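## Task

Remove the yellow sponge from the closet and set it on the desk, then close the closet completely. The two remaining objects must still be on the closet shelves. The robot must not tip over or finish leaning, or the task fails. Anything that stays in place only because the robot holds it does not count.

## Robot and tools

Robot: a LinearBot, an omnidirectional base with a column about 1.75 m high. A carriage rides 1.0 m along the column (lift_m) and carries two identical six-joint arms, left and right, each with a two-finger gripper. Arm bases sit near 0.57 m + lift_m above the floor, and carriage parts extend about 0.15 m under them. Reach is about 0.78 m from the shoulder but only about 0.38 m downward. A hand is roughly 0.16 m long, 0.1 m wide, 0.14 m when open. Parked arm: joints 1-6 = 0, 0.05, 0.05, 1.45, 0, 0; parked, the robot is about 0.95 m wide and 0.7 m long. Wheel motors are weak (2 N m), so they stop on light pushes. Loose objects may occasionally get nudged by something else.

Cameras: carriage_camera is fixed, facing forward and tilted about 20 degrees down; left_wrist_camera and right_wrist_camera look out past the fingertips. All images are 504x504. A pinhole+radial calibration (K, D, T_world_to_cam, pos_world) is given per camera, where world means the base frame; it is approximate, and wrist camera poses also inherit joint reading errors.

Frames: base frame has its origin on the floor below the base centre, x forward, y left, z up. left_hand and right_hand are reported in it, as the point between the finger pads, with quat_wxyz rotating base axes into hand axes (hand z along the fingers, y the opening direction; (1,0,0,0) is a hand pointing up with joints 1, 5, 6 at 0). The odometry frame is the base frame at scene start; base_odometry counts wheel rotation only, so slip shows as travel; heading is left-positive, -3.142 to 3.142.

execute_actions: argument actions is a list holding one action or none (empty list just reports state and images). An action may have base, joints, or both; they start together. base holds exactly one relative move, measured from the base's last reported position: translate_m (metres, forward positive, -2 to 2), strafe_m (metres, left positive, -2 to 2) or rotate_rad (radians, counter-clockwise/left positive, -6.3 to 6.3). joints is one flat object keyed by joint name, each value an absolute target: lift_m 0 to 1 m; for each arm (prefix left_ or right_): joint1_rad -2.617 to 3.054 (vertical-axis swing, 0 forward, positive left), joint2_rad 0 to 3.141 (shoulder: 0 upper arm back and level, 1.57 up, 3.14 forward and level), joint3_rad 0 to 3.141 (elbow, 0 folded, 3.14 straight), joint4_rad -1.57 to 1.57 (wrist pitch, positive lifts fingertips), joint5_rad -1.57 to 1.57 (wrist yaw, positive turns fingertips RIGHT), joint6_rad -2.094 to 2.094 (roll, positive clockwise seen from forearm), gripper_m 0 to 0.093 (pad gap in metres). Joints left out may keep pushing toward earlier targets. Unknown keys or out-of-range values reject the whole call and nothing moves. Optional cameras: list of camera names or "all"; omitted/null means all, [] means none. If a call reports a stop, the rest of that reply's motion calls are skipped.

wait: seconds 0 to 10; commands nothing and returns state and images. zoom_image: camera name and region [x0, y0, x1, y1] in pixels of that camera's latest full image, origin top-left, at most 504 by 504. finished_scene: scene number (1 or 2); ends the scene irreversibly and reports success. Replying without a tool call ends everything. While you are thinking the robot keeps holding its last command.

Result lines: base_status and joint_status give how each commanded motion ended: done (for the base, wheels turned the full amount, slip included; tiny moves may stop short yet say done), off_target (resting away from target, maybe still pushing; normal for a gripper holding something), contact_stop or time_out (target dropped, holds current spot), not_followed (arm targets withheld by the self-collision check, with a joint command not followed line and a cause; the robot may retry them each action), limit_stop_at_motor_heat. on_its_own covers uncommanded motion; held at is a held target, not position. motor_effort is percent of maximum with the action's peak in brackets, offset and noisy; lift effort grows with load and falling lift effort while lowering means a hand rests on something; drive_wheels higher at rest than after free motion means the base still presses. Joint torques and Motor temperatures are listed per arm in joint_positions order. ARM HIT means an arm struck the robot hard.

Contact: the base halts on extra wheel load or an arm knocked several degrees, but arms are not checked during turns and usually not when arm joints are also commanded; it may coast about 0.3 m after an arm touch. Arms and grippers never stop on contact and snap to target once freed. After a blocked drive, back off about 0.2 m (or turn back), again if still pressed, then retry; a back-off may stop falsely once. The column can hit a table edge the base passes under; reversing into such an edge can tip the robot.

Avoid: tipping (high carriage, outstretched arms, loads, pulling, sudden stops; about 1.5 kg per hand with both arms forward can topple it; only images reveal lean); arms pressing or hitting each other (can end the run); to untangle a withheld arm, move it clear first, the other arm in a later action. Hand readings drift at long reach; a level hand sags 10-17 cm under 1 kg. Grip force is about 45-60 N per pad. Outstretched arms heat fast: MOTOR HOT from 75 °C, a 10 s arm stop at 90 °C, and at 100 °C the arm goes limp and falls. Do not drop, slam or shove objects.

Each tool is called by a JSON object that holds its "method" and its "body".

## Session

{"method": "execute_actions", "body": {"actions": []}}

Scene clock: 0.00 s.
Joint torques (N m, as the arm reports them, + toward a larger angle): no reading
Motor temperatures (°C, as the motors report them): left_arm=[24 23 24 25 25 26] | right_arm=[25 25 25 25 24 23]
base_odometry: x=+0.000 y=+0.000 heading=+0.000 (m, m, rad; odometry frame)
base_status: not commanded
joint_positions: lift_m=+0.298 left_joint1_rad=-0.031 left_joint2_rad=+0.040 left_joint3_rad=+0.069 left_joint4_rad=+1.418 left_joint5_rad=+0.052 left_joint6_rad=+0.034 left_gripper_m=+0.094 right_joint1_rad=+0.001 right_joint2_rad=+0.034 right_joint3_rad=+0.046 right_joint4_rad=+1.488 right_joint5_rad=-0.036 right_joint6_rad=-0.036 right_gripper_m=+0.094
joint_status: not commanded
motor_effort: lift_m=+19 drive_wheels=+0 (%)
left_hand: x=+0.3085 y=+0.3173 z=+1.2991 quat_wxyz=(+0.998, +0.028, +0.061, +0.000) (m; base frame)
right_hand: x=+0.2972 y=-0.3211 z=+1.2947 quat_wxyz=(+0.999, -0.019, +0.036, -0.017) (m; base frame)
pictures: carriage_camera, left_wrist_camera, right_wrist_camera
Images, in order (width x height): carriage_camera 504x504, left_wrist_camera 504x504, right_wrist_camera 504x504.

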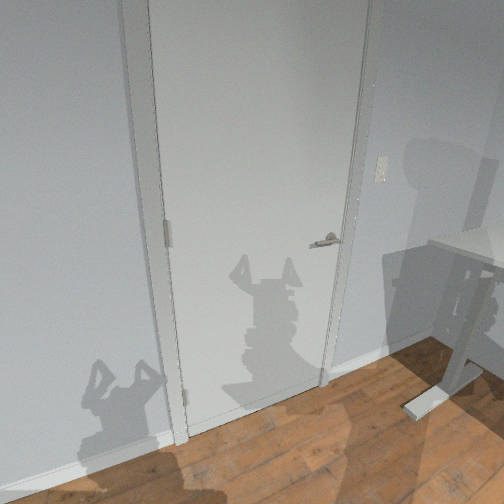

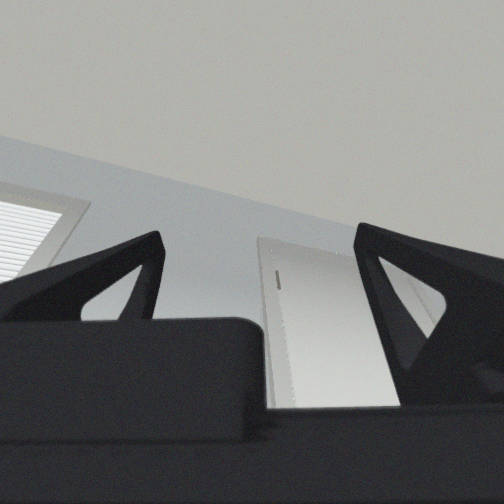

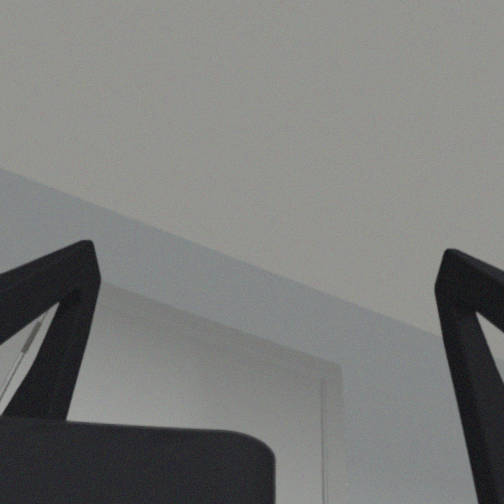

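{"method": "execute_actions", "body": {"actions": [{"base":{"rotate_rad":0.35},"joints":{"lift_m":0.6,"right_joint2_rad":1.6,"right_joint3_rad":1.3,"right_joint4_rad":-1.2,"right_joint6_rad":1.57}}]}}

{"method": "execute_actions", "body": {"actions": [{"base":{"strafe_m":-0.45}}]}}

Scene clock: 19.13 s.
Joint torques (N m, as the arm reports them, + toward a larger angle): left_arm=[-0.22  5.29  6.6  -0.1  -0.11  0.03] | right_arm=[ 0.5  -5.54  7.51  0.29  0.    0.1 ]
Motor temperatures (°C, as the motors report them): left_arm=[24 24 26 25 25 26] | right_arm=[25 26 28 25 24 23]
base_odometry: x=+0.000 y=+0.000 heading=+0.349 (m, m, rad; odometry frame)
base_status: done
joint_positions: lift_m=+0.600 left_joint1_rad=-0.031 left_joint2_rad=+0.040 left_joint3_rad=+0.069 left_joint4_rad=+1.417 left_joint5_rad=+0.052 left_joint6_rad=+0.034 left_gripper_m=+0.094 right_joint1_rad=+0.001 right_joint2_rad=+1.583 right_joint3_rad=+1.282 right_joint4_rad=-1.189 right_joint5_rad=-0.036 right_joint6_rad=+1.563 right_gripper_m=+0.094
joint_status: all done
motor_effort: lift_m=+22(27) drive_wheels=+8(27) (%)
left_hand: x=+0.3086 y=+0.3173 z=+1.6009 quat_wxyz=(+0.998, +0.028, +0.061, +0.000) (m; base frame)
right_hand: x=+0.5738 y=-0.3209 z=+1.2830 quat_wxyz=(+0.016, +0.703, +0.710, +0.041) (m; base frame)
pictures: carriage_camera, left_wrist_camera, right_wrist_camera
camera_calibration (this result's frames):
carriage_camera: T_world_to_cam=[[-0.0566734, -0.998231, 0.0179793, -0.0172915], [-0.346026, 0.00274677, -0.938221, 1.55417], [0.936512, -0.0593935, -0.34557, 0.353093], [0, 0, 0, 1]] pos_world=[0.206127, -0.000558424, 1.58048]
left_wrist_camera: T_world_to_cam=[[0.061502, -0.995017, -0.0784779, 0.427852], [0.698139, 0.0990773, -0.709073, 0.88222], [0.713315, -0.011179, 0.700754, -1.21568], [0, 0, 0, 1]] pos_world=[0.224939, 0.324721, 1.51103]
right_wrist_camera: T_world_to_cam=[[-0.993659, -0.00233574, -0.112411, 0.725056], [-0.0706529, 0.790704, 0.608108, -0.481803], [0.0874633, 0.612195, -0.785855, 1.27464], [0, 0, 0, 1]] pos_world=[0.574933, -0.397672, 1.37618]
Images, in order (width x height): carriage_camera 504x504, left_wrist_camera 504x504, right_wrist_camera 504x504.

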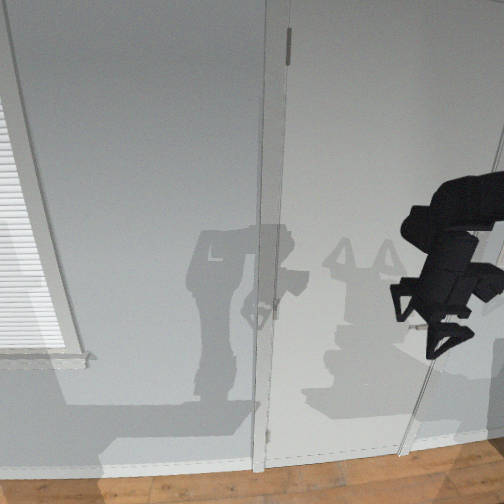

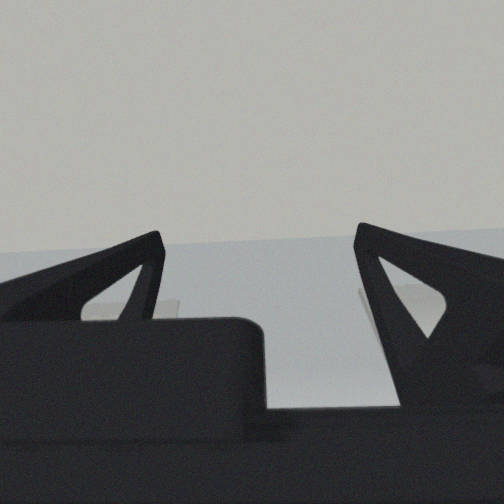

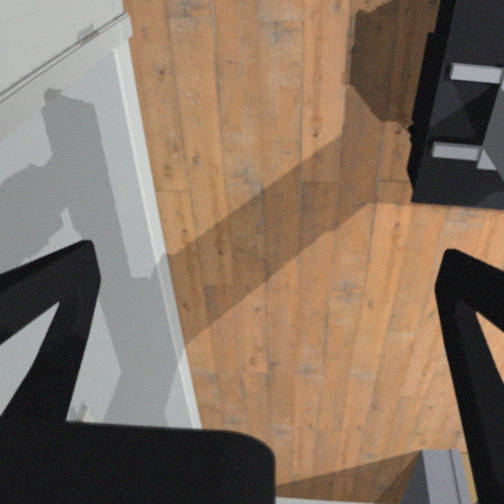

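Scene clock: 22.23 s.
Joint torques (N m, as the arm reports them, + toward a larger angle): left_arm=[-0.23  5.28  6.48 -0.09 -0.12  0.02] | right_arm=[ 0.48 -5.56  7.5   0.28  0.    0.1 ]
Motor temperatures (°C, as the motors report them): left_arm=[24 25 27 25 25 26] | right_arm=[25 26 28 25 24 23]
base_odometry: x=+0.155 y=-0.422 heading=+0.351 (m, m, rad; odometry frame)
base_status: done
joint_positions: lift_m=+0.600 left_joint1_rad=-0.031 left_joint2_rad=+0.040 left_joint3_rad=+0.069 left_joint4_rad=+1.417 left_joint5_rad=+0.052 left_joint6_rad=+0.034 left_gripper_m=+0.094 right_joint1_rad=+0.001 right_joint2_rad=+1.583 right_joint3_rad=+1.282 right_joint4_rad=-1.189 right_joint5_rad=-0.036 right_joint6_rad=+1.563 right_gripper_m=+0.094
joint_status: not commanded
motor_effort: lift_m=+22(22) drive_wheels=-9(36) (%)
left_hand: x=+0.3086 y=+0.3173 z=+1.6009 quat_wxyz=(+0.998, +0.028, +0.061, +0.000) (m; base frame)
right_hand: x=+0.5737 y=-0.3209 z=+1.2830 quat_wxyz=(+0.016, +0.703, +0.710, +0.041) (m; base frame)
pictures: carriage_camera, left_wrist_camera, right_wrist_camera
camera_calibration (this result's frames):
carriage_camera: T_world_to_cam=[[-0.0566734, -0.998231, 0.0179793, -0.0172915], [-0.346026, 0.00274677, -0.938221, 1.55417], [0.936512, -0.0593935, -0.34557, 0.353093], [0, 0, 0, 1]] pos_world=[0.206127, -0.000558424, 1.58048]
left_wrist_camera: T_world_to_cam=[[0.061502, -0.995017, -0.0784779, 0.427852], [0.698139, 0.0990773, -0.709073, 0.88222], [0.713315, -0.011179, 0.700754, -1.21568], [0, 0, 0, 1]] pos_world=[0.224939, 0.324721, 1.51103]
right_wrist_camera: T_world_to_cam=[[-0.993702, -0.00233577, -0.112032, 0.7245], [-0.0704209, 0.790704, 0.608135, -0.481973], [0.0871635, 0.612194, -0.785888, 1.27486], [0, 0, 0, 1]] pos_world=[0.574875, -0.397672, 1.37617]
Images, in order (width x height): carriage_camera 504x504, left_wrist_camera 504x504, right_wrist_camera 504x504.

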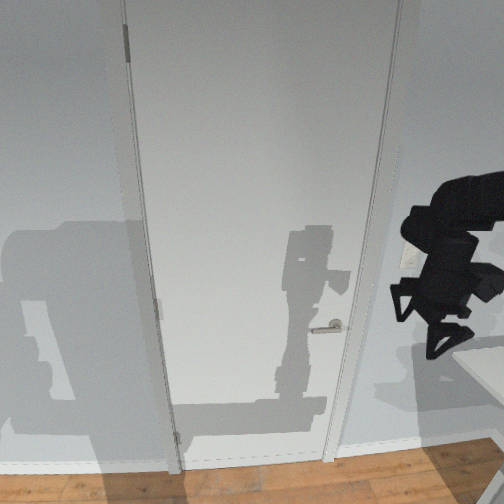

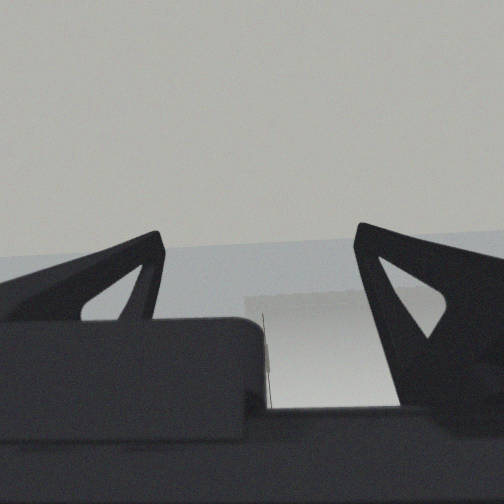

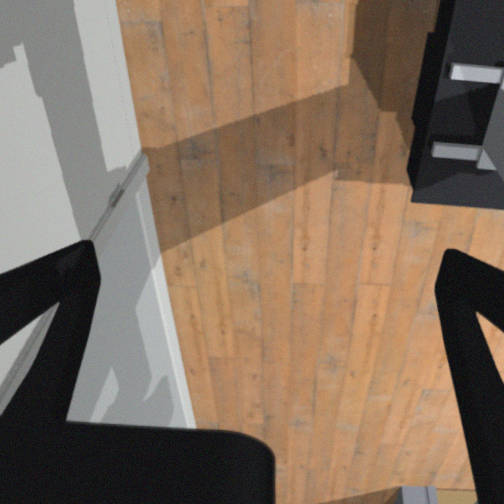

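{"method": "execute_actions", "body": {"actions": [{"base":{"translate_m":0.42},"joints":{"lift_m":0.36}}], "cameras": ["carriage_camera","right_wrist_camera"]}}

Scene clock: 30.23 s.
Joint torques (N m, as the arm reports them, + toward a larger angle): left_arm=[-0.28  5.31  6.49 -0.1  -0.13  0.06] | right_arm=[ 0.37 -5.67  6.89  0.32 -0.02  0.1 ]
Motor temperatures (°C, as the motors report them): left_arm=[24 25 27 25 25 26] | right_arm=[25 27 29 25 24 23]
base_odometry: x=+0.550 y=-0.279 heading=+0.349 (m, m, rad; odometry frame)
base_status: done
joint_positions: lift_m=+0.360 left_joint1_rad=-0.031 left_joint2_rad=+0.040 left_joint3_rad=+0.069 left_joint4_rad=+1.419 left_joint5_rad=+0.052 left_joint6_rad=+0.034 left_gripper_m=+0.094 right_joint1_rad=+0.002 right_joint2_rad=+1.586 right_joint3_rad=+1.290 right_joint4_rad=-1.193 right_joint5_rad=-0.036 right_joint6_rad=+1.563 right_gripper_m=+0.094
joint_status: all done
motor_effort: lift_m=+16(16) drive_wheels=-9(27) (%)
left_hand: x=+0.3083 y=+0.3173 z=+1.3618 quat_wxyz=(+0.998, +0.028, +0.061, +0.000) (m; base frame)
right_hand: x=+0.5749 y=-0.3206 z=+1.0453 quat_wxyz=(+0.016, +0.703, +0.710, +0.042) (m; base frame)
pictures: carriage_camera, right_wrist_camera
camera_calibration (this result's frames):
carriage_camera: T_world_to_cam=[[-0.0566734, -0.998231, 0.0179793, -0.0129904], [-0.346026, 0.00274677, -0.938221, 1.32972], [0.936512, -0.0593935, -0.34557, 0.270425], [0, 0, 0, 1]] pos_world=[0.206127, -0.000558424, 1.34126]
right_wrist_camera: T_world_to_cam=[[-0.993441, -0.00308109, -0.114307, 0.701091], [-0.0724402, 0.790414, 0.608274, -0.336613], [0.0884754, 0.612565, -0.785453, 1.08664], [0, 0, 0, 1]] pos_world=[0.575967, -0.397414, 1.1384]
Images, in order (width x height): carriage_camera 504x504, right_wrist_camera 504x504.

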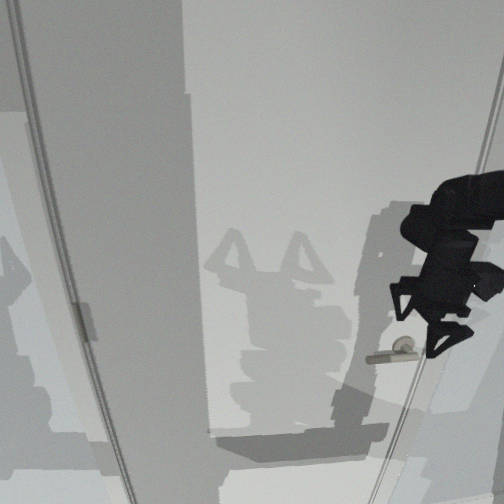

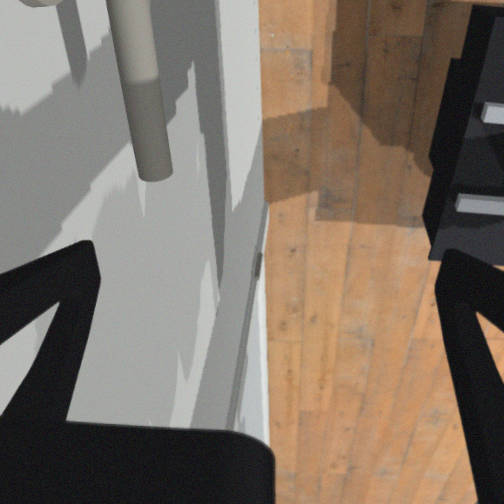

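{"method": "execute_actions", "body": {"actions": [{"base":{"translate_m":0.07}}], "cameras": []}}

{"method": "execute_actions", "body": {"actions": [{"joints":{"lift_m":0.27}}], "cameras": ["carriage_camera","right_wrist_camera"]}}

Scene clock: 37.80 s.
Joint torques (N m, as the arm reports them, + toward a larger angle): left_arm=[-0.18  5.29  6.53 -0.07 -0.11  0.04] | right_arm=[ 0.08  1.51  7.88  2.5  -0.01  0.1 ]
Motor temperatures (°C, as the motors report them): left_arm=[24 25 28 25 25 26] | right_arm=[25 27 30 25 24 23]
base_odometry: x=+0.606 y=-0.259 heading=+0.347 (m, m, rad; odometry frame)
base_status: translate_m contact_stop (by the wheels' count: +0.060 of +0.070)
joint_positions: lift_m=+0.360 left_joint1_rad=-0.031 left_joint2_rad=+0.040 left_joint3_rad=+0.069 left_joint4_rad=+1.415 left_joint5_rad=+0.052 left_joint6_rad=+0.034 left_gripper_m=+0.094 right_joint1_rad=+0.005 right_joint2_rad=+1.501 right_joint3_rad=+1.270 right_joint4_rad=-1.427 right_joint5_rad=-0.036 right_joint6_rad=+1.565 right_gripper_m=+0.094
joint_status: not commanded
motor_effort: lift_m=+16(16) drive_wheels=+22(38) (%)
left_hand: x=+0.3091 y=+0.3173 z=+1.3616 quat_wxyz=(+0.998, +0.028, +0.062, +0.000) (m; base frame)
right_hand: x=+0.5114 y=-0.3199 z=+1.0611 quat_wxyz=(-0.043, +0.703, +0.710, -0.018) (m; base frame)
pictures: none
No camera images: the call's "cameras" was empty. Leave "cameras" out to get every camera's image.

not run: a stop came earlier in this reply.

{"method": "execute_actions", "body": {"actions": [{"base":{"translate_m":-0.06},"joints":{"lift_m":0.33,"right_joint2_rad":1.58,"right_joint3_rad":1.28,"right_joint4_rad":-1.19}}], "cameras": ["carriage_camera","right_wrist_camera"]}}

Scene clock: 42.73 s.
Joint torques (N m, as the arm reports them, + toward a larger angle): left_arm=[-0.33  5.31  6.51 -0.06 -0.1   0.05] | right_arm=[ 0.06 -5.91  6.04  0.6   0.    0.09]
Motor temperatures (°C, as the motors report them): left_arm=[24 25 28 25 25 26] | right_arm=[25 27 31 27 24 23]
base_odometry: x=+0.550 y=-0.279 heading=+0.348 (m, m, rad; odometry frame)
base_status: done
joint_positions: lift_m=+0.330 left_joint1_rad=-0.031 left_joint2_rad=+0.040 left_joint3_rad=+0.069 left_joint4_rad=+1.414 left_joint5_rad=+0.052 left_joint6_rad=+0.034 left_gripper_m=+0.094 right_joint1_rad=+0.005 right_joint2_rad=+1.569 right_joint3_rad=+1.279 right_joint4_rad=-1.209 right_joint5_rad=-0.036 right_joint6_rad=+1.565 right_gripper_m=+0.094
joint_status: all done
motor_effort: lift_m=+15(15) drive_wheels=+9(24) (%)
left_hand: x=+0.3094 y=+0.3173 z=+1.3317 quat_wxyz=(+0.998, +0.028, +0.063, +0.000) (m; base frame)
right_hand: x=+0.5681 y=-0.3196 z=+1.0166 quat_wxyz=(+0.013, +0.702, +0.711, +0.038) (m; base frame)
pictures: carriage_camera, right_wrist_camera
camera_calibration (this result's frames):
carriage_camera: T_world_to_cam=[[-0.0566734, -0.998231, 0.0179793, -0.0124519], [-0.346026, 0.00274677, -0.938221, 1.30162], [0.936512, -0.0593935, -0.34557, 0.260074], [0, 0, 0, 1]] pos_world=[0.206127, -0.000558424, 1.3113]
right_wrist_camera: T_world_to_cam=[[-0.994601, -0.00536541, -0.103634, 0.680142], [-0.0676979, 0.790439, 0.608789, -0.323677], [0.0786501, 0.612518, -0.786534, 1.07075], [0, 0, 0, 1]] pos_world=[0.570343, -0.396356, 1.10972]
Images, in order (width x height): carriage_camera 504x504, right_wrist_camera 504x504.

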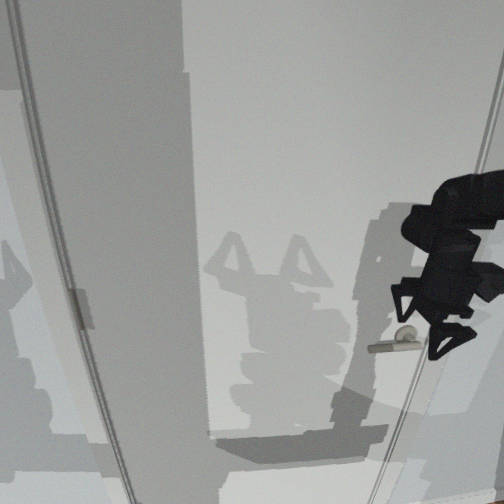

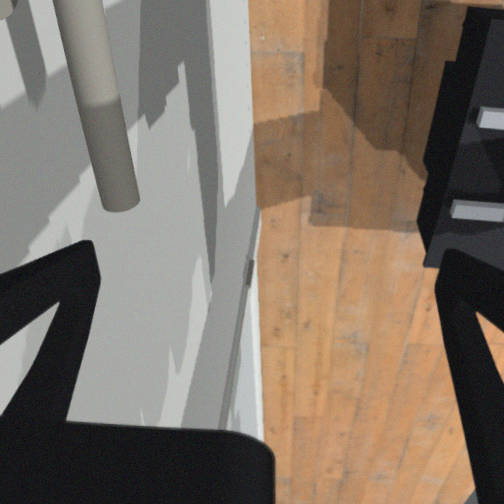

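{"method": "execute_actions", "body": {"actions": [{"joints":{"lift_m":0.42}}], "cameras": []}}

{"method": "execute_actions", "body": {"actions": [{"base":{"translate_m":0.05}}], "cameras": []}}

{"method": "execute_actions", "body": {"actions": [{"joints":{"lift_m":0.33}}], "cameras": ["carriage_camera","right_wrist_camera"]}}

Scene clock: 51.73 s.
Joint torques (N m, as the arm reports them, + toward a larger angle): left_arm=[-0.15  5.21  6.49 -0.04 -0.13  0.06] | right_arm=[ 0.15 -6.11  6.27  0.59  0.01  0.09]
Motor temperatures (°C, as the motors report them): left_arm=[24 25 29 25 25 26] | right_arm=[25 28 31 27 24 23]
base_odometry: x=+0.550 y=-0.279 heading=+0.348 (m, m, rad; odometry frame)
base_status: not commanded
joint_positions: lift_m=+0.420 left_joint1_rad=-0.031 left_joint2_rad=+0.040 left_joint3_rad=+0.069 left_joint4_rad=+1.414 left_joint5_rad=+0.052 left_joint6_rad=+0.034 left_gripper_m=+0.094 right_joint1_rad=+0.005 right_joint2_rad=+1.571 right_joint3_rad=+1.279 right_joint4_rad=-1.204 right_joint5_rad=-0.036 right_joint6_rad=+1.565 right_gripper_m=+0.094
joint_status: all done
motor_effort: lift_m=+22(26) drive_wheels=+8(10) (%)
left_hand: x=+0.3093 y=+0.3173 z=+1.4208 quat_wxyz=(+0.998, +0.028, +0.063, +0.000) (m; base frame)
right_hand: x=+0.5694 y=-0.3195 z=+1.1053 quat_wxyz=(+0.014, +0.702, +0.711, +0.039) (m; base frame)
pictures: none
No camera images: the call's "cameras" was empty. Leave "cameras" out to get every camera's image.

Scene clock: 53.03 s.
Joint torques (N m, as the arm reports them, + toward a larger angle): left_arm=[-0.19  5.29  6.46 -0.05 -0.11  0.03] | right_arm=[-0.2  -2.26  6.9   1.67 -0.01  0.09]
Motor temperatures (°C, as the motors report them): left_arm=[24 25 29 25 25 26] | right_arm=[25 28 31 27 24 23]
base_odometry: x=+0.596 y=-0.263 heading=+0.346 (m, m, rad; odometry frame)
base_status: translate_m contact_stop (by the wheels' count: +0.049 of +0.050)
joint_positions: lift_m=+0.420 left_joint1_rad=-0.031 left_joint2_rad=+0.040 left_joint3_rad=+0.069 left_joint4_rad=+1.415 left_joint5_rad=+0.052 left_joint6_rad=+0.034 left_gripper_m=+0.094 right_joint1_rad=+0.008 right_joint2_rad=+1.527 right_joint3_rad=+1.269 right_joint4_rad=-1.321 right_joint5_rad=-0.035 right_joint6_rad=+1.566 right_gripper_m=+0.094
joint_status: not commanded
motor_effort: lift_m=+22(22) drive_wheels=+10(31) (%)
left_hand: x=+0.3090 y=+0.3173 z=+1.4209 quat_wxyz=(+0.998, +0.028, +0.062, +0.000) (m; base frame)
right_hand: x=+0.5375 y=-0.3193 z=+1.1130 quat_wxyz=(-0.015, +0.702, +0.712, +0.009) (m; base frame)
pictures: none
No camera images: the call's "cameras" was empty. Leave "cameras" out to get every camera's image.

not run: a stop came earlier in this reply.

{"method": "execute_actions", "body": {"actions": [{"base":{"translate_m":-0.25},"joints":{"right_joint2_rad":1.3,"right_joint3_rad":1.0,"right_joint4_rad":0.3}}], "cameras": ["carriage_camera","right_wrist_camera"]}}

Scene clock: 59.63 s.
Joint torques (N m, as the arm reports them, + toward a larger angle): left_arm=[-0.19  5.31  6.59 -0.06 -0.1   0.05] | right_arm=[-0.11 -6.97  7.52  2.49 -0.05  0.  ]
Motor temperatures (°C, as the motors report them): left_arm=[24 26 29 25 25 26] | right_arm=[25 28 32 28 24 23]
base_odometry: x=+0.361 y=-0.348 heading=+0.346 (m, m, rad; odometry frame)
base_status: done
joint_positions: lift_m=+0.420 left_joint1_rad=-0.031 left_joint2_rad=+0.040 left_joint3_rad=+0.069 left_joint4_rad=+1.415 left_joint5_rad=+0.052 left_joint6_rad=+0.034 left_gripper_m=+0.094 right_joint1_rad=+0.008 right_joint2_rad=+1.317 right_joint3_rad=+0.998 right_joint4_rad=+0.286 right_joint5_rad=-0.035 right_joint6_rad=+1.566 right_gripper_m=+0.094
joint_status: all done
motor_effort: lift_m=+22(22) drive_wheels=-3(37) (%)
left_hand: x=+0.3092 y=+0.3173 z=+1.4208 quat_wxyz=(+0.998, +0.028, +0.062, +0.000) (m; base frame)
right_hand: x=+0.7298 y=-0.3178 z=+1.3272 quat_wxyz=(+0.482, +0.496, +0.520, +0.501) (m; base frame)
pictures: carriage_camera, right_wrist_camera
camera_calibration (this result's frames):
carriage_camera: T_world_to_cam=[[-0.0566734, -0.998231, 0.0179793, -0.014055], [-0.346026, 0.00274677, -0.938221, 1.38528], [0.936512, -0.0593935, -0.34557, 0.290886], [0, 0, 0, 1]] pos_world=[0.206127, -0.000558424, 1.40047]
right_wrist_camera: T_world_to_cam=[[-0.000234419, 0.000717298, -1, 1.33906], [-0.61751, 0.786563, 0.000708956, 0.703853], [0.786563, 0.61751, 0.000258554, -0.258046], [0, 0, 0, 1]] pos_world=[0.63792, -0.395239, 1.33862]
Images, in order (width x height): carriage_camera 504x504, right_wrist_camera 504x504.

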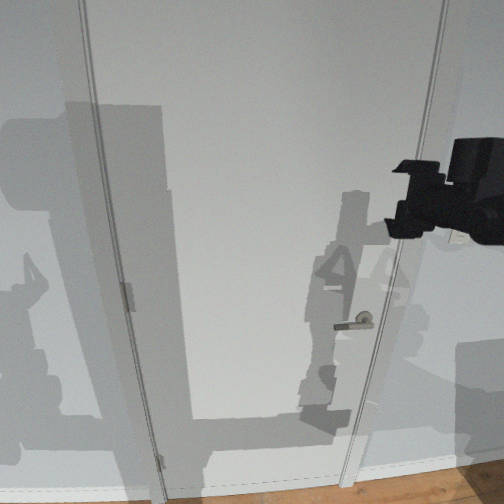

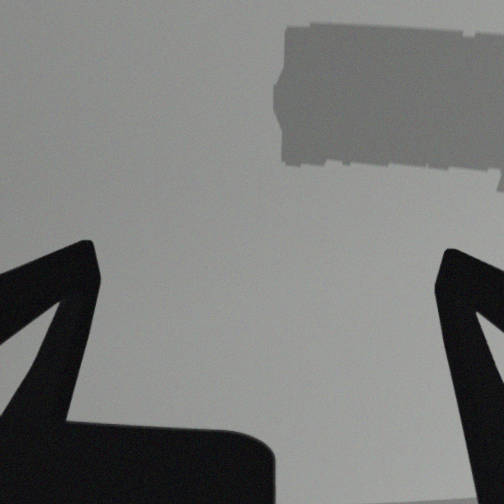

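{"method": "execute_actions", "body": {"actions": [{"joints":{"lift_m":0.04}}], "cameras": ["carriage_camera","right_wrist_camera"]}}

Scene clock: 65.07 s.
Joint torques (N m, as the arm reports them, + toward a larger angle): left_arm=[-0.16  5.3   6.44 -0.04 -0.13  0.03] | right_arm=[-0.08 -6.63  7.64  2.43 -0.04  0.  ]
Motor temperatures (°C, as the motors report them): left_arm=[24 26 29 25 25 26] | right_arm=[25 28 32 30 24 23]
base_odometry: x=+0.361 y=-0.348 heading=+0.346 (m, m, rad; odometry frame)
base_status: not commanded
joint_positions: lift_m=+0.040 left_joint1_rad=-0.031 left_joint2_rad=+0.040 left_joint3_rad=+0.069 left_joint4_rad=+1.415 left_joint5_rad=+0.053 left_joint6_rad=+0.034 left_gripper_m=+0.094 right_joint1_rad=+0.008 right_joint2_rad=+1.315 right_joint3_rad=+0.998 right_joint4_rad=+0.293 right_joint5_rad=-0.035 right_joint6_rad=+1.566 right_gripper_m=+0.094
joint_status: all done
motor_effort: lift_m=+16(17) drive_wheels=-3(5) (%)
left_hand: x=+0.3091 y=+0.3173 z=+1.0416 quat_wxyz=(+0.998, +0.028, +0.062, +0.000) (m; base frame)
right_hand: x=+0.7293 y=-0.3178 z=+0.9508 quat_wxyz=(+0.485, +0.494, +0.518, +0.504) (m; base frame)
pictures: carriage_camera, right_wrist_camera
camera_calibration (this result's frames):
carriage_camera: T_world_to_cam=[[-0.0566734, -0.998231, 0.0179793, -0.00723689], [-0.346026, 0.00274677, -0.938221, 1.02948], [0.936512, -0.0593935, -0.34557, 0.159839], [0, 0, 0, 1]] pos_world=[0.206127, -0.000558424, 1.02125]
right_wrist_camera: T_world_to_cam=[[0.00930205, 0.000790397, -0.999956, 0.95563], [-0.617489, 0.786563, -0.00512244, 0.709359], [0.786524, 0.61751, 0.00780471, -0.26472], [0, 0, 0, 1]] pos_world=[0.637341, -0.395243, 0.961288]
Images, in order (width x height): carriage_camera 504x504, right_wrist_camera 504x504.

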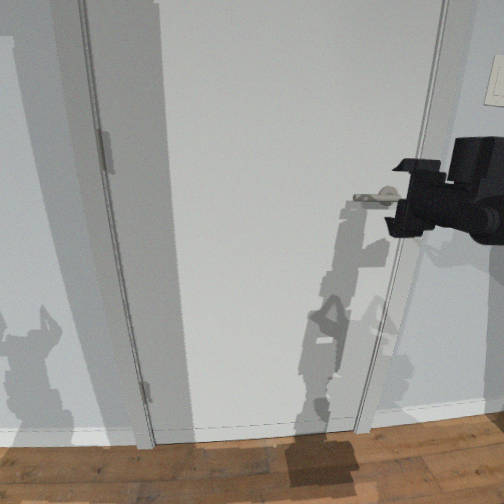

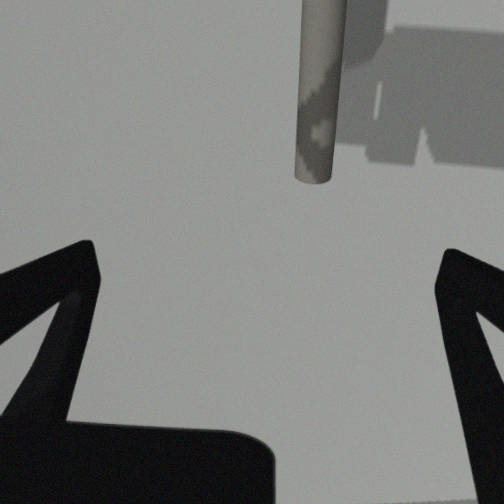

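{"method": "execute_actions", "body": {"actions": [{"base":{"translate_m":0.1},"joints":{"lift_m":0.025}}], "cameras": ["carriage_camera","right_wrist_camera"]}}

Scene clock: 70.33 s.
Joint torques (N m, as the arm reports them, + toward a larger angle): left_arm=[-0.16  5.28  6.47 -0.08 -0.1   0.02] | right_arm=[-0.1  -6.37  7.59  2.44 -0.04  0.  ]
Motor temperatures (°C, as the motors report them): left_arm=[24 26 30 25 25 26] | right_arm=[25 29 33 31 24 23]
base_odometry: x=+0.455 y=-0.314 heading=+0.346 (m, m, rad; odometry frame)
base_status: done
joint_positions: lift_m=+0.025 left_joint1_rad=-0.031 left_joint2_rad=+0.040 left_joint3_rad=+0.069 left_joint4_rad=+1.417 left_joint5_rad=+0.053 left_joint6_rad=+0.034 left_gripper_m=+0.094 right_joint1_rad=+0.008 right_joint2_rad=+1.311 right_joint3_rad=+0.998 right_joint4_rad=+0.293 right_joint5_rad=-0.035 right_joint6_rad=+1.566 right_gripper_m=+0.094
joint_status: all done
motor_effort: lift_m=+16(17) drive_wheels=+2(31) (%)
left_hand: x=+0.3087 y=+0.3173 z=+1.0267 quat_wxyz=(+0.998, +0.028, +0.062, +0.000) (m; base frame)
right_hand: x=+0.7286 y=-0.3178 z=+0.9370 quat_wxyz=(+0.485, +0.493, +0.517, +0.504) (m; base frame)
pictures: carriage_camera, right_wrist_camera
camera_calibration (this result's frames):
carriage_camera: T_world_to_cam=[[-0.0566734, -0.998231, 0.0179793, -0.00696709], [-0.346026, 0.00274677, -0.938221, 1.01541], [0.936512, -0.0593935, -0.34557, 0.154654], [0, 0, 0, 1]] pos_world=[0.206127, -0.000558424, 1.00624]
right_wrist_camera: T_world_to_cam=[[0.0119722, 0.000810863, -0.999928, 0.939956], [-0.617473, 0.786563, -0.00675518, 0.710319], [0.786501, 0.61751, 0.00991753, -0.265944], [0, 0, 0, 1]] pos_world=[0.636515, -0.39525, 0.947324]
Images, in order (width x height): carriage_camera 504x504, right_wrist_camera 504x504.

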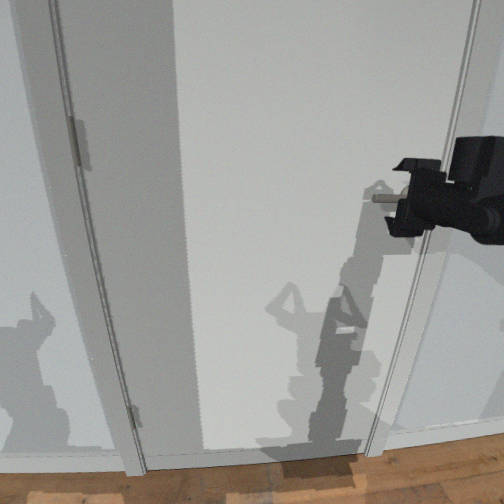

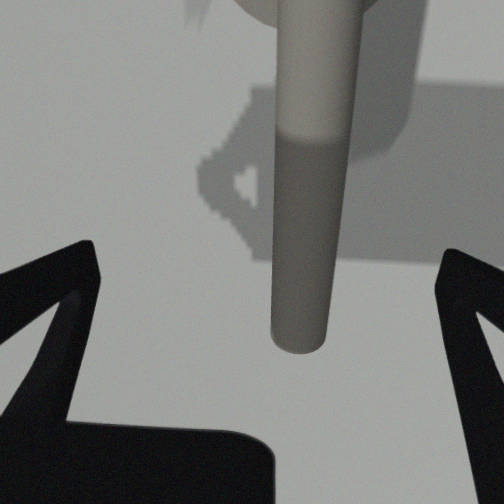

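{"method": "execute_actions", "body": {"actions": [{"base":{"translate_m":0.02}}], "cameras": []}}

{"method": "execute_actions", "body": {"actions": [{"joints":{"right_gripper_m":0.0}}], "cameras": []}}

{"method": "execute_actions", "body": {"actions": [{"joints":{"lift_m":0.0,"right_joint3_rad":0.9,"right_joint4_rad":0.39}}], "cameras": []}}

{"method": "execute_actions", "body": {"actions": [{"base":{"translate_m":-0.12},"joints":{"right_joint3_rad":0.9}}], "cameras": ["carriage_camera","right_wrist_camera"]}}

Scene clock: 79.17 s.
Joint torques (N m, as the arm reports them, + toward a larger angle): left_arm=[-0.24  5.28  6.58 -0.06 -0.13  0.03] | right_arm=[-0.12 -6.46  7.66  2.39 -0.04  0.  ]
Motor temperatures (°C, as the motors report them): left_arm=[24 26 30 25 25 26] | right_arm=[25 30 34 33 24 23]
base_odometry: x=+0.473 y=-0.307 heading=+0.346 (m, m, rad; odometry frame)
base_status: done
joint_positions: lift_m=+0.025 left_joint1_rad=-0.031 left_joint2_rad=+0.040 left_joint3_rad=+0.069 left_joint4_rad=+1.416 left_joint5_rad=+0.053 left_joint6_rad=+0.034 left_gripper_m=+0.094 right_joint1_rad=+0.008 right_joint2_rad=+1.311 right_joint3_rad=+0.998 right_joint4_rad=+0.295 right_joint5_rad=-0.035 right_joint6_rad=+1.566 right_gripper_m=+0.094
joint_status: not commanded
motor_effort: lift_m=+16(16) drive_wheels=+5(22) (%)
left_hand: x=+0.3089 y=+0.3173 z=+1.0267 quat_wxyz=(+0.998, +0.028, +0.062, +0.000) (m; base frame)
right_hand: x=+0.7286 y=-0.3178 z=+0.9375 quat_wxyz=(+0.486, +0.493, +0.516, +0.505) (m; base frame)
pictures: none
No camera images: the call's "cameras" was empty. Leave "cameras" out to get every camera's image.

Scene clock: 79.90 s.
Joint torques (N m, as the arm reports them, + toward a larger angle): left_arm=[-0.29  5.26  6.57 -0.06 -0.1   0.06] | right_arm=[-0.11 -6.48  8.13  2.72 -0.07  0.05]
Motor temperatures (°C, as the motors report them): left_arm=[24 26 30 25 25 26] | right_arm=[25 30 34 33 24 23]
base_odometry: x=+0.473 y=-0.307 heading=+0.346 (m, m, rad; odometry frame)
base_status: not commanded
joint_positions: lift_m=+0.025 left_joint1_rad=-0.031 left_joint2_rad=+0.040 left_joint3_rad=+0.069 left_joint4_rad=+1.416 left_joint5_rad=+0.052 left_joint6_rad=+0.034 left_gripper_m=+0.094 right_joint1_rad=+0.008 right_joint2_rad=+1.311 right_joint3_rad=+0.993 right_joint4_rad=+0.264 right_joint5_rad=-0.035 right_joint6_rad=+1.561 right_gripper_m=+0.016
joint_status: right_gripper_m off_target (ended at +0.016, target +0.000)
motor_effort: lift_m=+16(16) drive_wheels=+4(6) (%)
left_hand: x=+0.3088 y=+0.3173 z=+1.0267 quat_wxyz=(+0.998, +0.028, +0.062, +0.000) (m; base frame)
right_hand: x=+0.7281 y=-0.3177 z=+0.9273 quat_wxyz=(+0.477, +0.500, +0.526, +0.495) (m; base frame)
pictures: none
No camera images: the call's "cameras" was empty. Leave "cameras" out to get every camera's image.

Scene clock: 80.53 s.
Joint torques (N m, as the arm reports them, + toward a larger angle): left_arm=[-0.24  5.33  6.52 -0.09 -0.13  0.05] | right_arm=[-0.18 -6.28  3.88  1.69 -0.07  0.07]
Motor temperatures (°C, as the motors report them): left_arm=[24 26 30 25 25 26] | right_arm=[25 30 34 33 24 23]
base_odometry: x=+0.473 y=-0.307 heading=+0.346 (m, m, rad; odometry frame)
base_status: not commanded
joint_positions: lift_m=+0.000 left_joint1_rad=-0.031 left_joint2_rad=+0.040 left_joint3_rad=+0.069 left_joint4_rad=+1.416 left_joint5_rad=+0.052 left_joint6_rad=+0.034 left_gripper_m=+0.094 right_joint1_rad=+0.008 right_joint2_rad=+1.311 right_joint3_rad=+0.950 right_joint4_rad=+0.444 right_joint5_rad=-0.034 right_joint6_rad=+1.561 right_gripper_m=+0.016
joint_status: right_joint4_rad off_target (ended at +0.444, target +0.390); the others done
motor_effort: lift_m=+15(16) drive_wheels=+6(2) (%)
left_hand: x=+0.3088 y=+0.3173 z=+1.0018 quat_wxyz=(+0.998, +0.028, +0.062, +0.000) (m; base frame)
right_hand: x=+0.7265 y=-0.3180 z=+0.9259 quat_wxyz=(+0.513, +0.465, +0.491, +0.528) (m; base frame)
pictures: none
No camera images: the call's "cameras" was empty. Leave "cameras" out to get every camera's image.

Scene clock: 81.90 s.
Joint torques (N m, as the arm reports them, + toward a larger angle): left_arm=[-0.25  5.3   6.45 -0.11 -0.1   0.05] | right_arm=[ 0.63 -6.24  6.25  2.16 -0.12  0.01]
Motor temperatures (°C, as the motors report them): left_arm=[24 26 30 25 25 26] | right_arm=[25 30 34 33 24 23]
base_odometry: x=+0.417 y=-0.328 heading=+0.347 (m, m, rad; odometry frame)
base_status: translate_m contact_stop (by the wheels' count: -0.060 of -0.120)
joint_positions: lift_m=+0.000 left_joint1_rad=-0.031 left_joint2_rad=+0.040 left_joint3_rad=+0.070 left_joint4_rad=+1.419 left_joint5_rad=+0.052 left_joint6_rad=+0.034 left_gripper_m=+0.094 right_joint1_rad=-0.001 right_joint2_rad=+1.308 right_joint3_rad=+0.919 right_joint4_rad=+0.406 right_joint5_rad=-0.028 right_joint6_rad=+1.563 right_gripper_m=+0.000
joint_status: all done
on_its_own: right_gripper_m moved -0.016 to your old target +0.000
motor_effort: lift_m=+15(16) drive_wheels=-2(82) (%)
left_hand: x=+0.3079 y=+0.3174 z=+1.0020 quat_wxyz=(+0.998, +0.028, +0.060, +0.000) (m; base frame)
right_hand: x=+0.7257 y=-0.3230 z=+0.9019 quat_wxyz=(+0.499, +0.487, +0.504, +0.509) (m; base frame)
pictures: carriage_camera, right_wrist_camera
camera_calibration (this result's frames):
carriage_camera: T_world_to_cam=[[-0.0566734, -0.998231, 0.0179793, -0.00651862], [-0.346026, 0.00274677, -0.938221, 0.992003], [0.936512, -0.0593935, -0.34557, 0.146034], [0, 0, 0, 1]] pos_world=[0.206127, -0.000558424, 0.9813]
right_wrist_camera: T_world_to_cam=[[0.0490376, -0.00223866, -0.998794, 0.875983], [-0.604087, 0.796297, -0.0314436, 0.728085], [0.795408, 0.604901, 0.0376962, -0.295724], [0, 0, 0, 1]] pos_world=[0.632092, -0.398927, 0.908968]
Images, in order (width x height): carriage_camera 504x504, right_wrist_camera 504x504.

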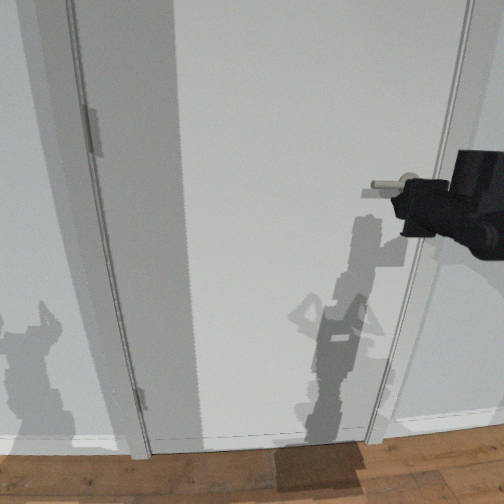

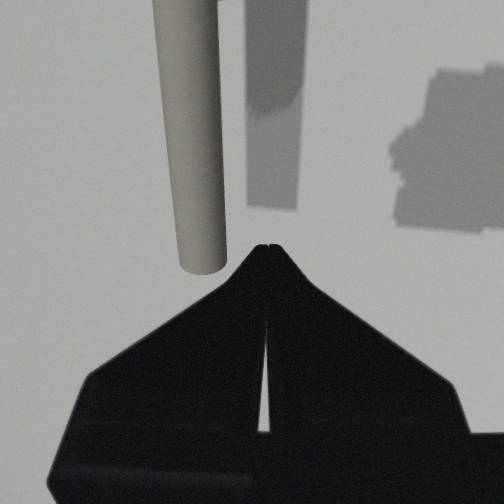

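{"method": "execute_actions", "body": {"actions": [{"base":{"translate_m":-0.05},"joints":{"lift_m":0.075,"right_joint3_rad":0.75,"right_joint4_rad":0.55,"right_gripper_m":0.09}}], "cameras": ["right_wrist_camera"]}}

Scene clock: 90.10 s.
Joint torques (N m, as the arm reports them, + toward a larger angle): left_arm=[-0.23  5.19  6.46 -0.11 -0.13  0.03] | right_arm=[ 0.68 -5.97  6.29  2.41 -0.11  0.03]
Motor temperatures (°C, as the motors report them): left_arm=[24 26 30 25 25 26] | right_arm=[25 30 34 34 24 23]
base_odometry: x=+0.370 y=-0.345 heading=+0.347 (m, m, rad; odometry frame)
base_status: done
joint_positions: lift_m=+0.075 left_joint1_rad=-0.031 left_joint2_rad=+0.040 left_joint3_rad=+0.070 left_joint4_rad=+1.417 left_joint5_rad=+0.052 left_joint6_rad=+0.034 left_gripper_m=+0.094 right_joint1_rad=-0.001 right_joint2_rad=+1.308 right_joint3_rad=+0.765 right_joint4_rad=+0.540 right_joint5_rad=-0.029 right_joint6_rad=+1.563 right_gripper_m=+0.090
joint_status: all done
motor_effort: lift_m=+22(27) drive_wheels=-4(28) (%)
left_hand: x=+0.3083 y=+0.3173 z=+1.0762 quat_wxyz=(+0.998, +0.028, +0.061, +0.000) (m; base frame)
right_hand: x=+0.7171 y=-0.3227 z=+0.9339 quat_wxyz=(+0.494, +0.492, +0.509, +0.505) (m; base frame)
pictures: right_wrist_camera
camera_calibration (this result's frames):
right_wrist_camera: T_world_to_cam=[[0.030353, -0.00178714, -0.999538, 0.922529], [-0.605783, 0.795383, -0.019818, 0.713731], [0.79505, 0.606105, 0.0230596, -0.275925], [0, 0, 0, 1]] pos_world=[0.623739, -0.398801, 0.94261]
Images, in order (width x height): right_wrist_camera 504x504.

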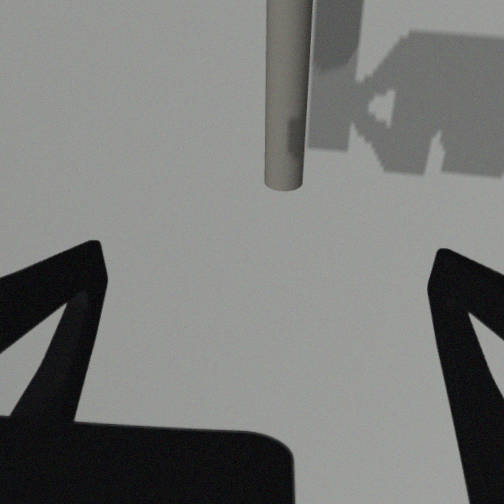

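{"method": "execute_actions", "body": {"actions": [{"base":{"translate_m":0.145}}], "cameras": ["right_wrist_camera"]}}

{"method": "execute_actions", "body": {"actions": [{"joints":{"right_gripper_m":0.0}}], "cameras": []}}

{"method": "execute_actions", "body": {"actions": [{"joints":{"lift_m":0.015,"right_joint6_rad":0.95}}], "cameras": ["carriage_camera"]}}

{"method": "execute_actions", "body": {"actions": [{"base":{"translate_m":-0.1},"joints":{"right_joint6_rad":0.95}}], "cameras": ["carriage_camera","right_wrist_camera"]}}

Scene clock: 98.67 s.
Joint torques (N m, as the arm reports them, + toward a larger angle): left_arm=[-0.2   5.3   6.42 -0.07 -0.11  0.04] | right_arm=[ 0.6  -4.66  7.45  2.4  -0.13  0.02]
Motor temperatures (°C, as the motors report them): left_arm=[24 26 30 25 25 26] | right_arm=[25 30 34 35 24 23]
base_odometry: x=+0.506 y=-0.296 heading=+0.346 (m, m, rad; odometry frame)
base_status: done
joint_positions: lift_m=+0.075 left_joint1_rad=-0.031 left_joint2_rad=+0.040 left_joint3_rad=+0.070 left_joint4_rad=+1.417 left_joint5_rad=+0.052 left_joint6_rad=+0.034 left_gripper_m=+0.094 right_joint1_rad=-0.001 right_joint2_rad=+1.294 right_joint3_rad=+0.750 right_joint4_rad=+0.543 right_joint5_rad=-0.031 right_joint6_rad=+1.564 right_gripper_m=+0.090
joint_status: not commanded
motor_effort: lift_m=+22(22) drive_wheels=+10(25) (%)
left_hand: x=+0.3084 y=+0.3173 z=+1.0761 quat_wxyz=(+0.998, +0.028, +0.061, +0.000) (m; base frame)
right_hand: x=+0.7134 y=-0.3224 z=+0.9331 quat_wxyz=(+0.494, +0.491, +0.509, +0.506) (m; base frame)
pictures: right_wrist_camera
camera_calibration (this result's frames):
right_wrist_camera: T_world_to_cam=[[0.0322514, -0.00134606, -0.999479, 0.920575], [-0.607261, 0.794234, -0.0206648, 0.712692], [0.793848, 0.607611, 0.0247977, -0.273455], [0, 0, 0, 1]] pos_world=[0.620181, -0.39865, 0.941604]
Images, in order (width x height): right_wrist_camera 504x504.

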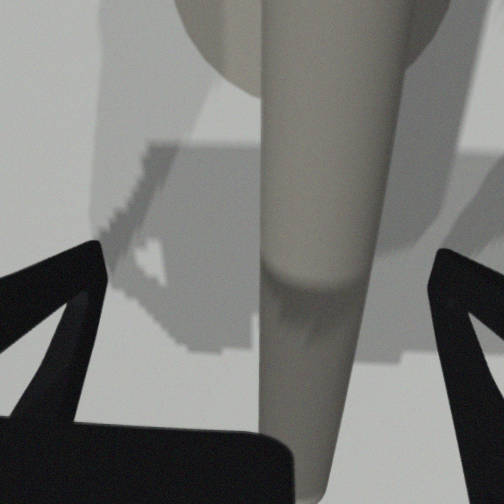

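Scene clock: 99.37 s.
Joint torques (N m, as the arm reports them, + toward a larger angle): left_arm=[-0.24  5.27  6.47 -0.08 -0.13  0.05] | right_arm=[ 0.6  -4.73  7.93  2.56 -0.1   0.1 ]
Motor temperatures (°C, as the motors report them): left_arm=[24 26 30 25 25 26] | right_arm=[25 30 34 35 24 23]
base_odometry: x=+0.506 y=-0.296 heading=+0.346 (m, m, rad; odometry frame)
base_status: not commanded
joint_positions: lift_m=+0.075 left_joint1_rad=-0.031 left_joint2_rad=+0.040 left_joint3_rad=+0.070 left_joint4_rad=+1.417 left_joint5_rad=+0.052 left_joint6_rad=+0.034 left_gripper_m=+0.094 right_joint1_rad=-0.001 right_joint2_rad=+1.294 right_joint3_rad=+0.743 right_joint4_rad=+0.530 right_joint5_rad=-0.031 right_joint6_rad=+1.556 right_gripper_m=+0.014
joint_status: right_gripper_m off_target (ended at +0.014, target +0.000)
motor_effort: lift_m=+22(22) drive_wheels=+4(12) (%)
left_hand: x=+0.3084 y=+0.3173 z=+1.0761 quat_wxyz=(+0.998, +0.028, +0.061, +0.000) (m; base frame)
right_hand: x=+0.7129 y=-0.3224 z=+0.9257 quat_wxyz=(+0.491, +0.494, +0.517, +0.498) (m; base frame)
pictures: none
No camera images: the call's "cameras" was empty. Leave "cameras" out to get every camera's image.

Scene clock: 100.57 s.
Joint torques (N m, as the arm reports them, + toward a larger angle): left_arm=[-0.27  5.26  6.39 -0.09 -0.13  0.04] | right_arm=[ 0.32 -4.21  4.52  0.82 -0.08 -3.92]
Motor temperatures (°C, as the motors report them): left_arm=[24 26 30 25 25 26] | right_arm=[25 30 34 35 24 24]
base_odometry: x=+0.506 y=-0.296 heading=+0.346 (m, m, rad; odometry frame)
base_status: not commanded
joint_positions: lift_m=+0.016 left_joint1_rad=-0.031 left_joint2_rad=+0.040 left_joint3_rad=+0.070 left_joint4_rad=+1.417 left_joint5_rad=+0.053 left_joint6_rad=+0.034 left_gripper_m=+0.094 right_joint1_rad=+0.002 right_joint2_rad=+1.285 right_joint3_rad=+0.789 right_joint4_rad=+0.676 right_joint5_rad=-0.033 right_joint6_rad=+1.313 right_gripper_m=+0.023
joint_status: right_joint6_rad off_target (ended at +1.313, target +0.950); the others done
motor_effort: lift_m=+15(15) drive_wheels=-2(5) (%)
left_hand: x=+0.3084 y=+0.3173 z=+1.0170 quat_wxyz=(+0.998, +0.028, +0.061, +0.000) (m; base frame)
right_hand: x=+0.7106 y=-0.3206 z=+0.9289 quat_wxyz=(+0.601, +0.380, +0.516, +0.478) (m; base frame)
pictures: carriage_camera
camera_calibration (this result's frames):
carriage_camera: T_world_to_cam=[[-0.0566734, -0.998231, 0.0179793, -0.00678994], [-0.346026, 0.00274677, -0.938221, 1.00616], [0.936512, -0.0593935, -0.34557, 0.151249], [0, 0, 0, 1]] pos_world=[0.206127, -0.000558424, 0.99639]
Images, in order (width x height): carriage_camera 504x504.

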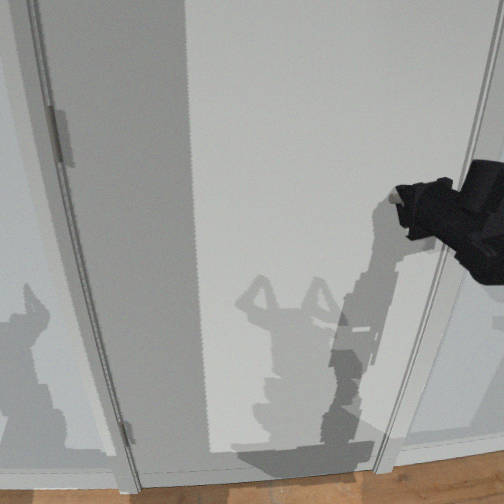

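Scene clock: 102.23 s.
Joint torques (N m, as the arm reports them, + toward a larger angle): left_arm=[-0.21  5.22  6.43 -0.07 -0.13  0.02] | right_arm=[ 0.77 -5.73  6.58  2.12 -0.13 -0.06]
Motor temperatures (°C, as the motors report them): left_arm=[24 26 30 25 25 26] | right_arm=[25 30 34 35 24 24]
base_odometry: x=+0.412 y=-0.331 heading=+0.346 (m, m, rad; odometry frame)
base_status: done
joint_positions: lift_m=+0.016 left_joint1_rad=-0.031 left_joint2_rad=+0.040 left_joint3_rad=+0.070 left_joint4_rad=+1.416 left_joint5_rad=+0.053 left_joint6_rad=+0.034 left_gripper_m=+0.094 right_joint1_rad=-0.003 right_joint2_rad=+1.306 right_joint3_rad=+0.760 right_joint4_rad=+0.566 right_joint5_rad=-0.027 right_joint6_rad=+0.958 right_gripper_m=+0.000
joint_status: all done
on_its_own: right_gripper_m moved -0.022 to your old target +0.000
motor_effort: lift_m=+15(15) drive_wheels=-5(49) (%)
left_hand: x=+0.3086 y=+0.3173 z=+1.0170 quat_wxyz=(+0.998, +0.028, +0.061, +0.000) (m; base frame)
right_hand: x=+0.7163 y=-0.3239 z=+0.8794 quat_wxyz=(+0.630, +0.315, +0.625, +0.337) (m; base frame)
pictures: carriage_camera, right_wrist_camera
camera_calibration (this result's frames):
carriage_camera: T_world_to_cam=[[-0.0566734, -0.998231, 0.0179793, -0.00678986], [-0.346026, 0.00274677, -0.938221, 1.00616], [0.936512, -0.0593935, -0.34557, 0.151247], [0, 0, 0, 1]] pos_world=[0.206127, -0.000558424, 0.996386]
right_wrist_camera: T_world_to_cam=[[0.0630139, -0.570105, -0.819152, 0.502052], [-0.589036, 0.641332, -0.49166, 1.06618], [0.805647, 0.513491, -0.295399, -0.0308946], [0, 0, 0, 1]] pos_world=[0.621272, -0.38169, 0.926329]
Images, in order (width x height): carriage_camera 504x504, right_wrist_camera 504x504.

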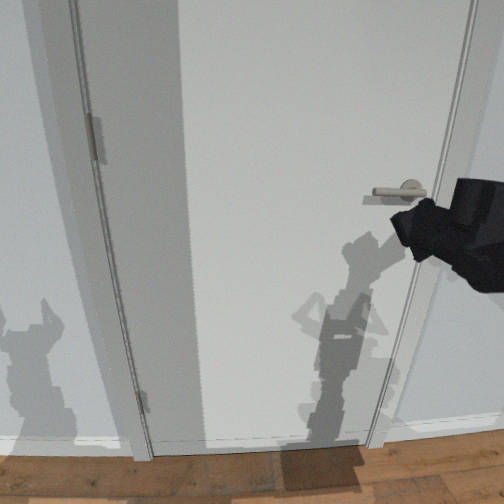

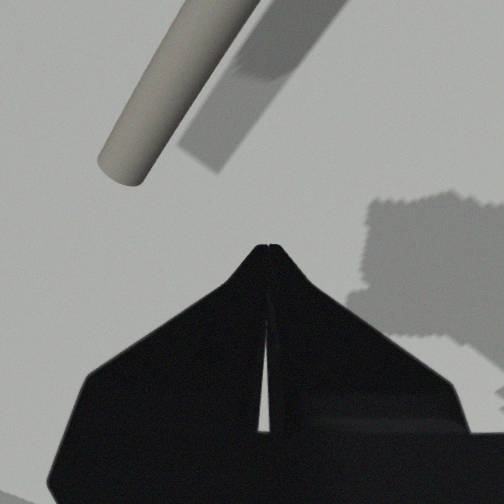

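{"method": "execute_actions", "body": {"actions": [{"base":{"strafe_m":0.025},"joints":{"lift_m":0.16,"right_joint3_rad":0.55,"right_joint4_rad":0.75,"right_joint6_rad":1.57,"right_gripper_m":0.09}}], "cameras": ["right_wrist_camera"]}}

Scene clock: 108.87 s.
Joint torques (N m, as the arm reports them, + toward a larger angle): left_arm=[-0.14  5.26  6.36 -0.06 -0.14  0.03] | right_arm=[ 0.72 -5.36  6.26  2.41 -0.11  0.04]
Motor temperatures (°C, as the motors report them): left_arm=[24 26 31 25 25 26] | right_arm=[25 30 34 35 24 24]
base_odometry: x=+0.404 y=-0.307 heading=+0.346 (m, m, rad; odometry frame)
base_status: done
joint_positions: lift_m=+0.160 left_joint1_rad=-0.031 left_joint2_rad=+0.040 left_joint3_rad=+0.070 left_joint4_rad=+1.417 left_joint5_rad=+0.053 left_joint6_rad=+0.034 left_gripper_m=+0.094 right_joint1_rad=-0.003 right_joint2_rad=+1.306 right_joint3_rad=+0.558 right_joint4_rad=+0.743 right_joint5_rad=-0.030 right_joint6_rad=+1.563 right_gripper_m=+0.090
joint_status: all done
motor_effort: lift_m=+22(26) drive_wheels=+0(16) (%)
left_hand: x=+0.3085 y=+0.3173 z=+1.1612 quat_wxyz=(+0.998, +0.028, +0.061, +0.000) (m; base frame)
right_hand: x=+0.6962 y=-0.3234 z=+0.9707 quat_wxyz=(+0.494, +0.493, +0.510, +0.504) (m; base frame)
pictures: right_wrist_camera
camera_calibration (this result's frames):
right_wrist_camera: T_world_to_cam=[[0.0280624, -0.00182572, -0.999605, 0.961632], [-0.604613, 0.796306, -0.018428, 0.700535], [0.796025, 0.604891, 0.0212424, -0.259087], [0, 0, 0, 1]] pos_world=[0.602806, -0.399366, 0.979665]
Images, in order (width x height): right_wrist_camera 504x504.

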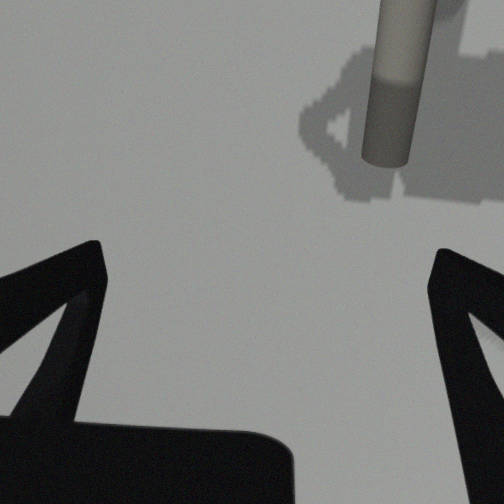

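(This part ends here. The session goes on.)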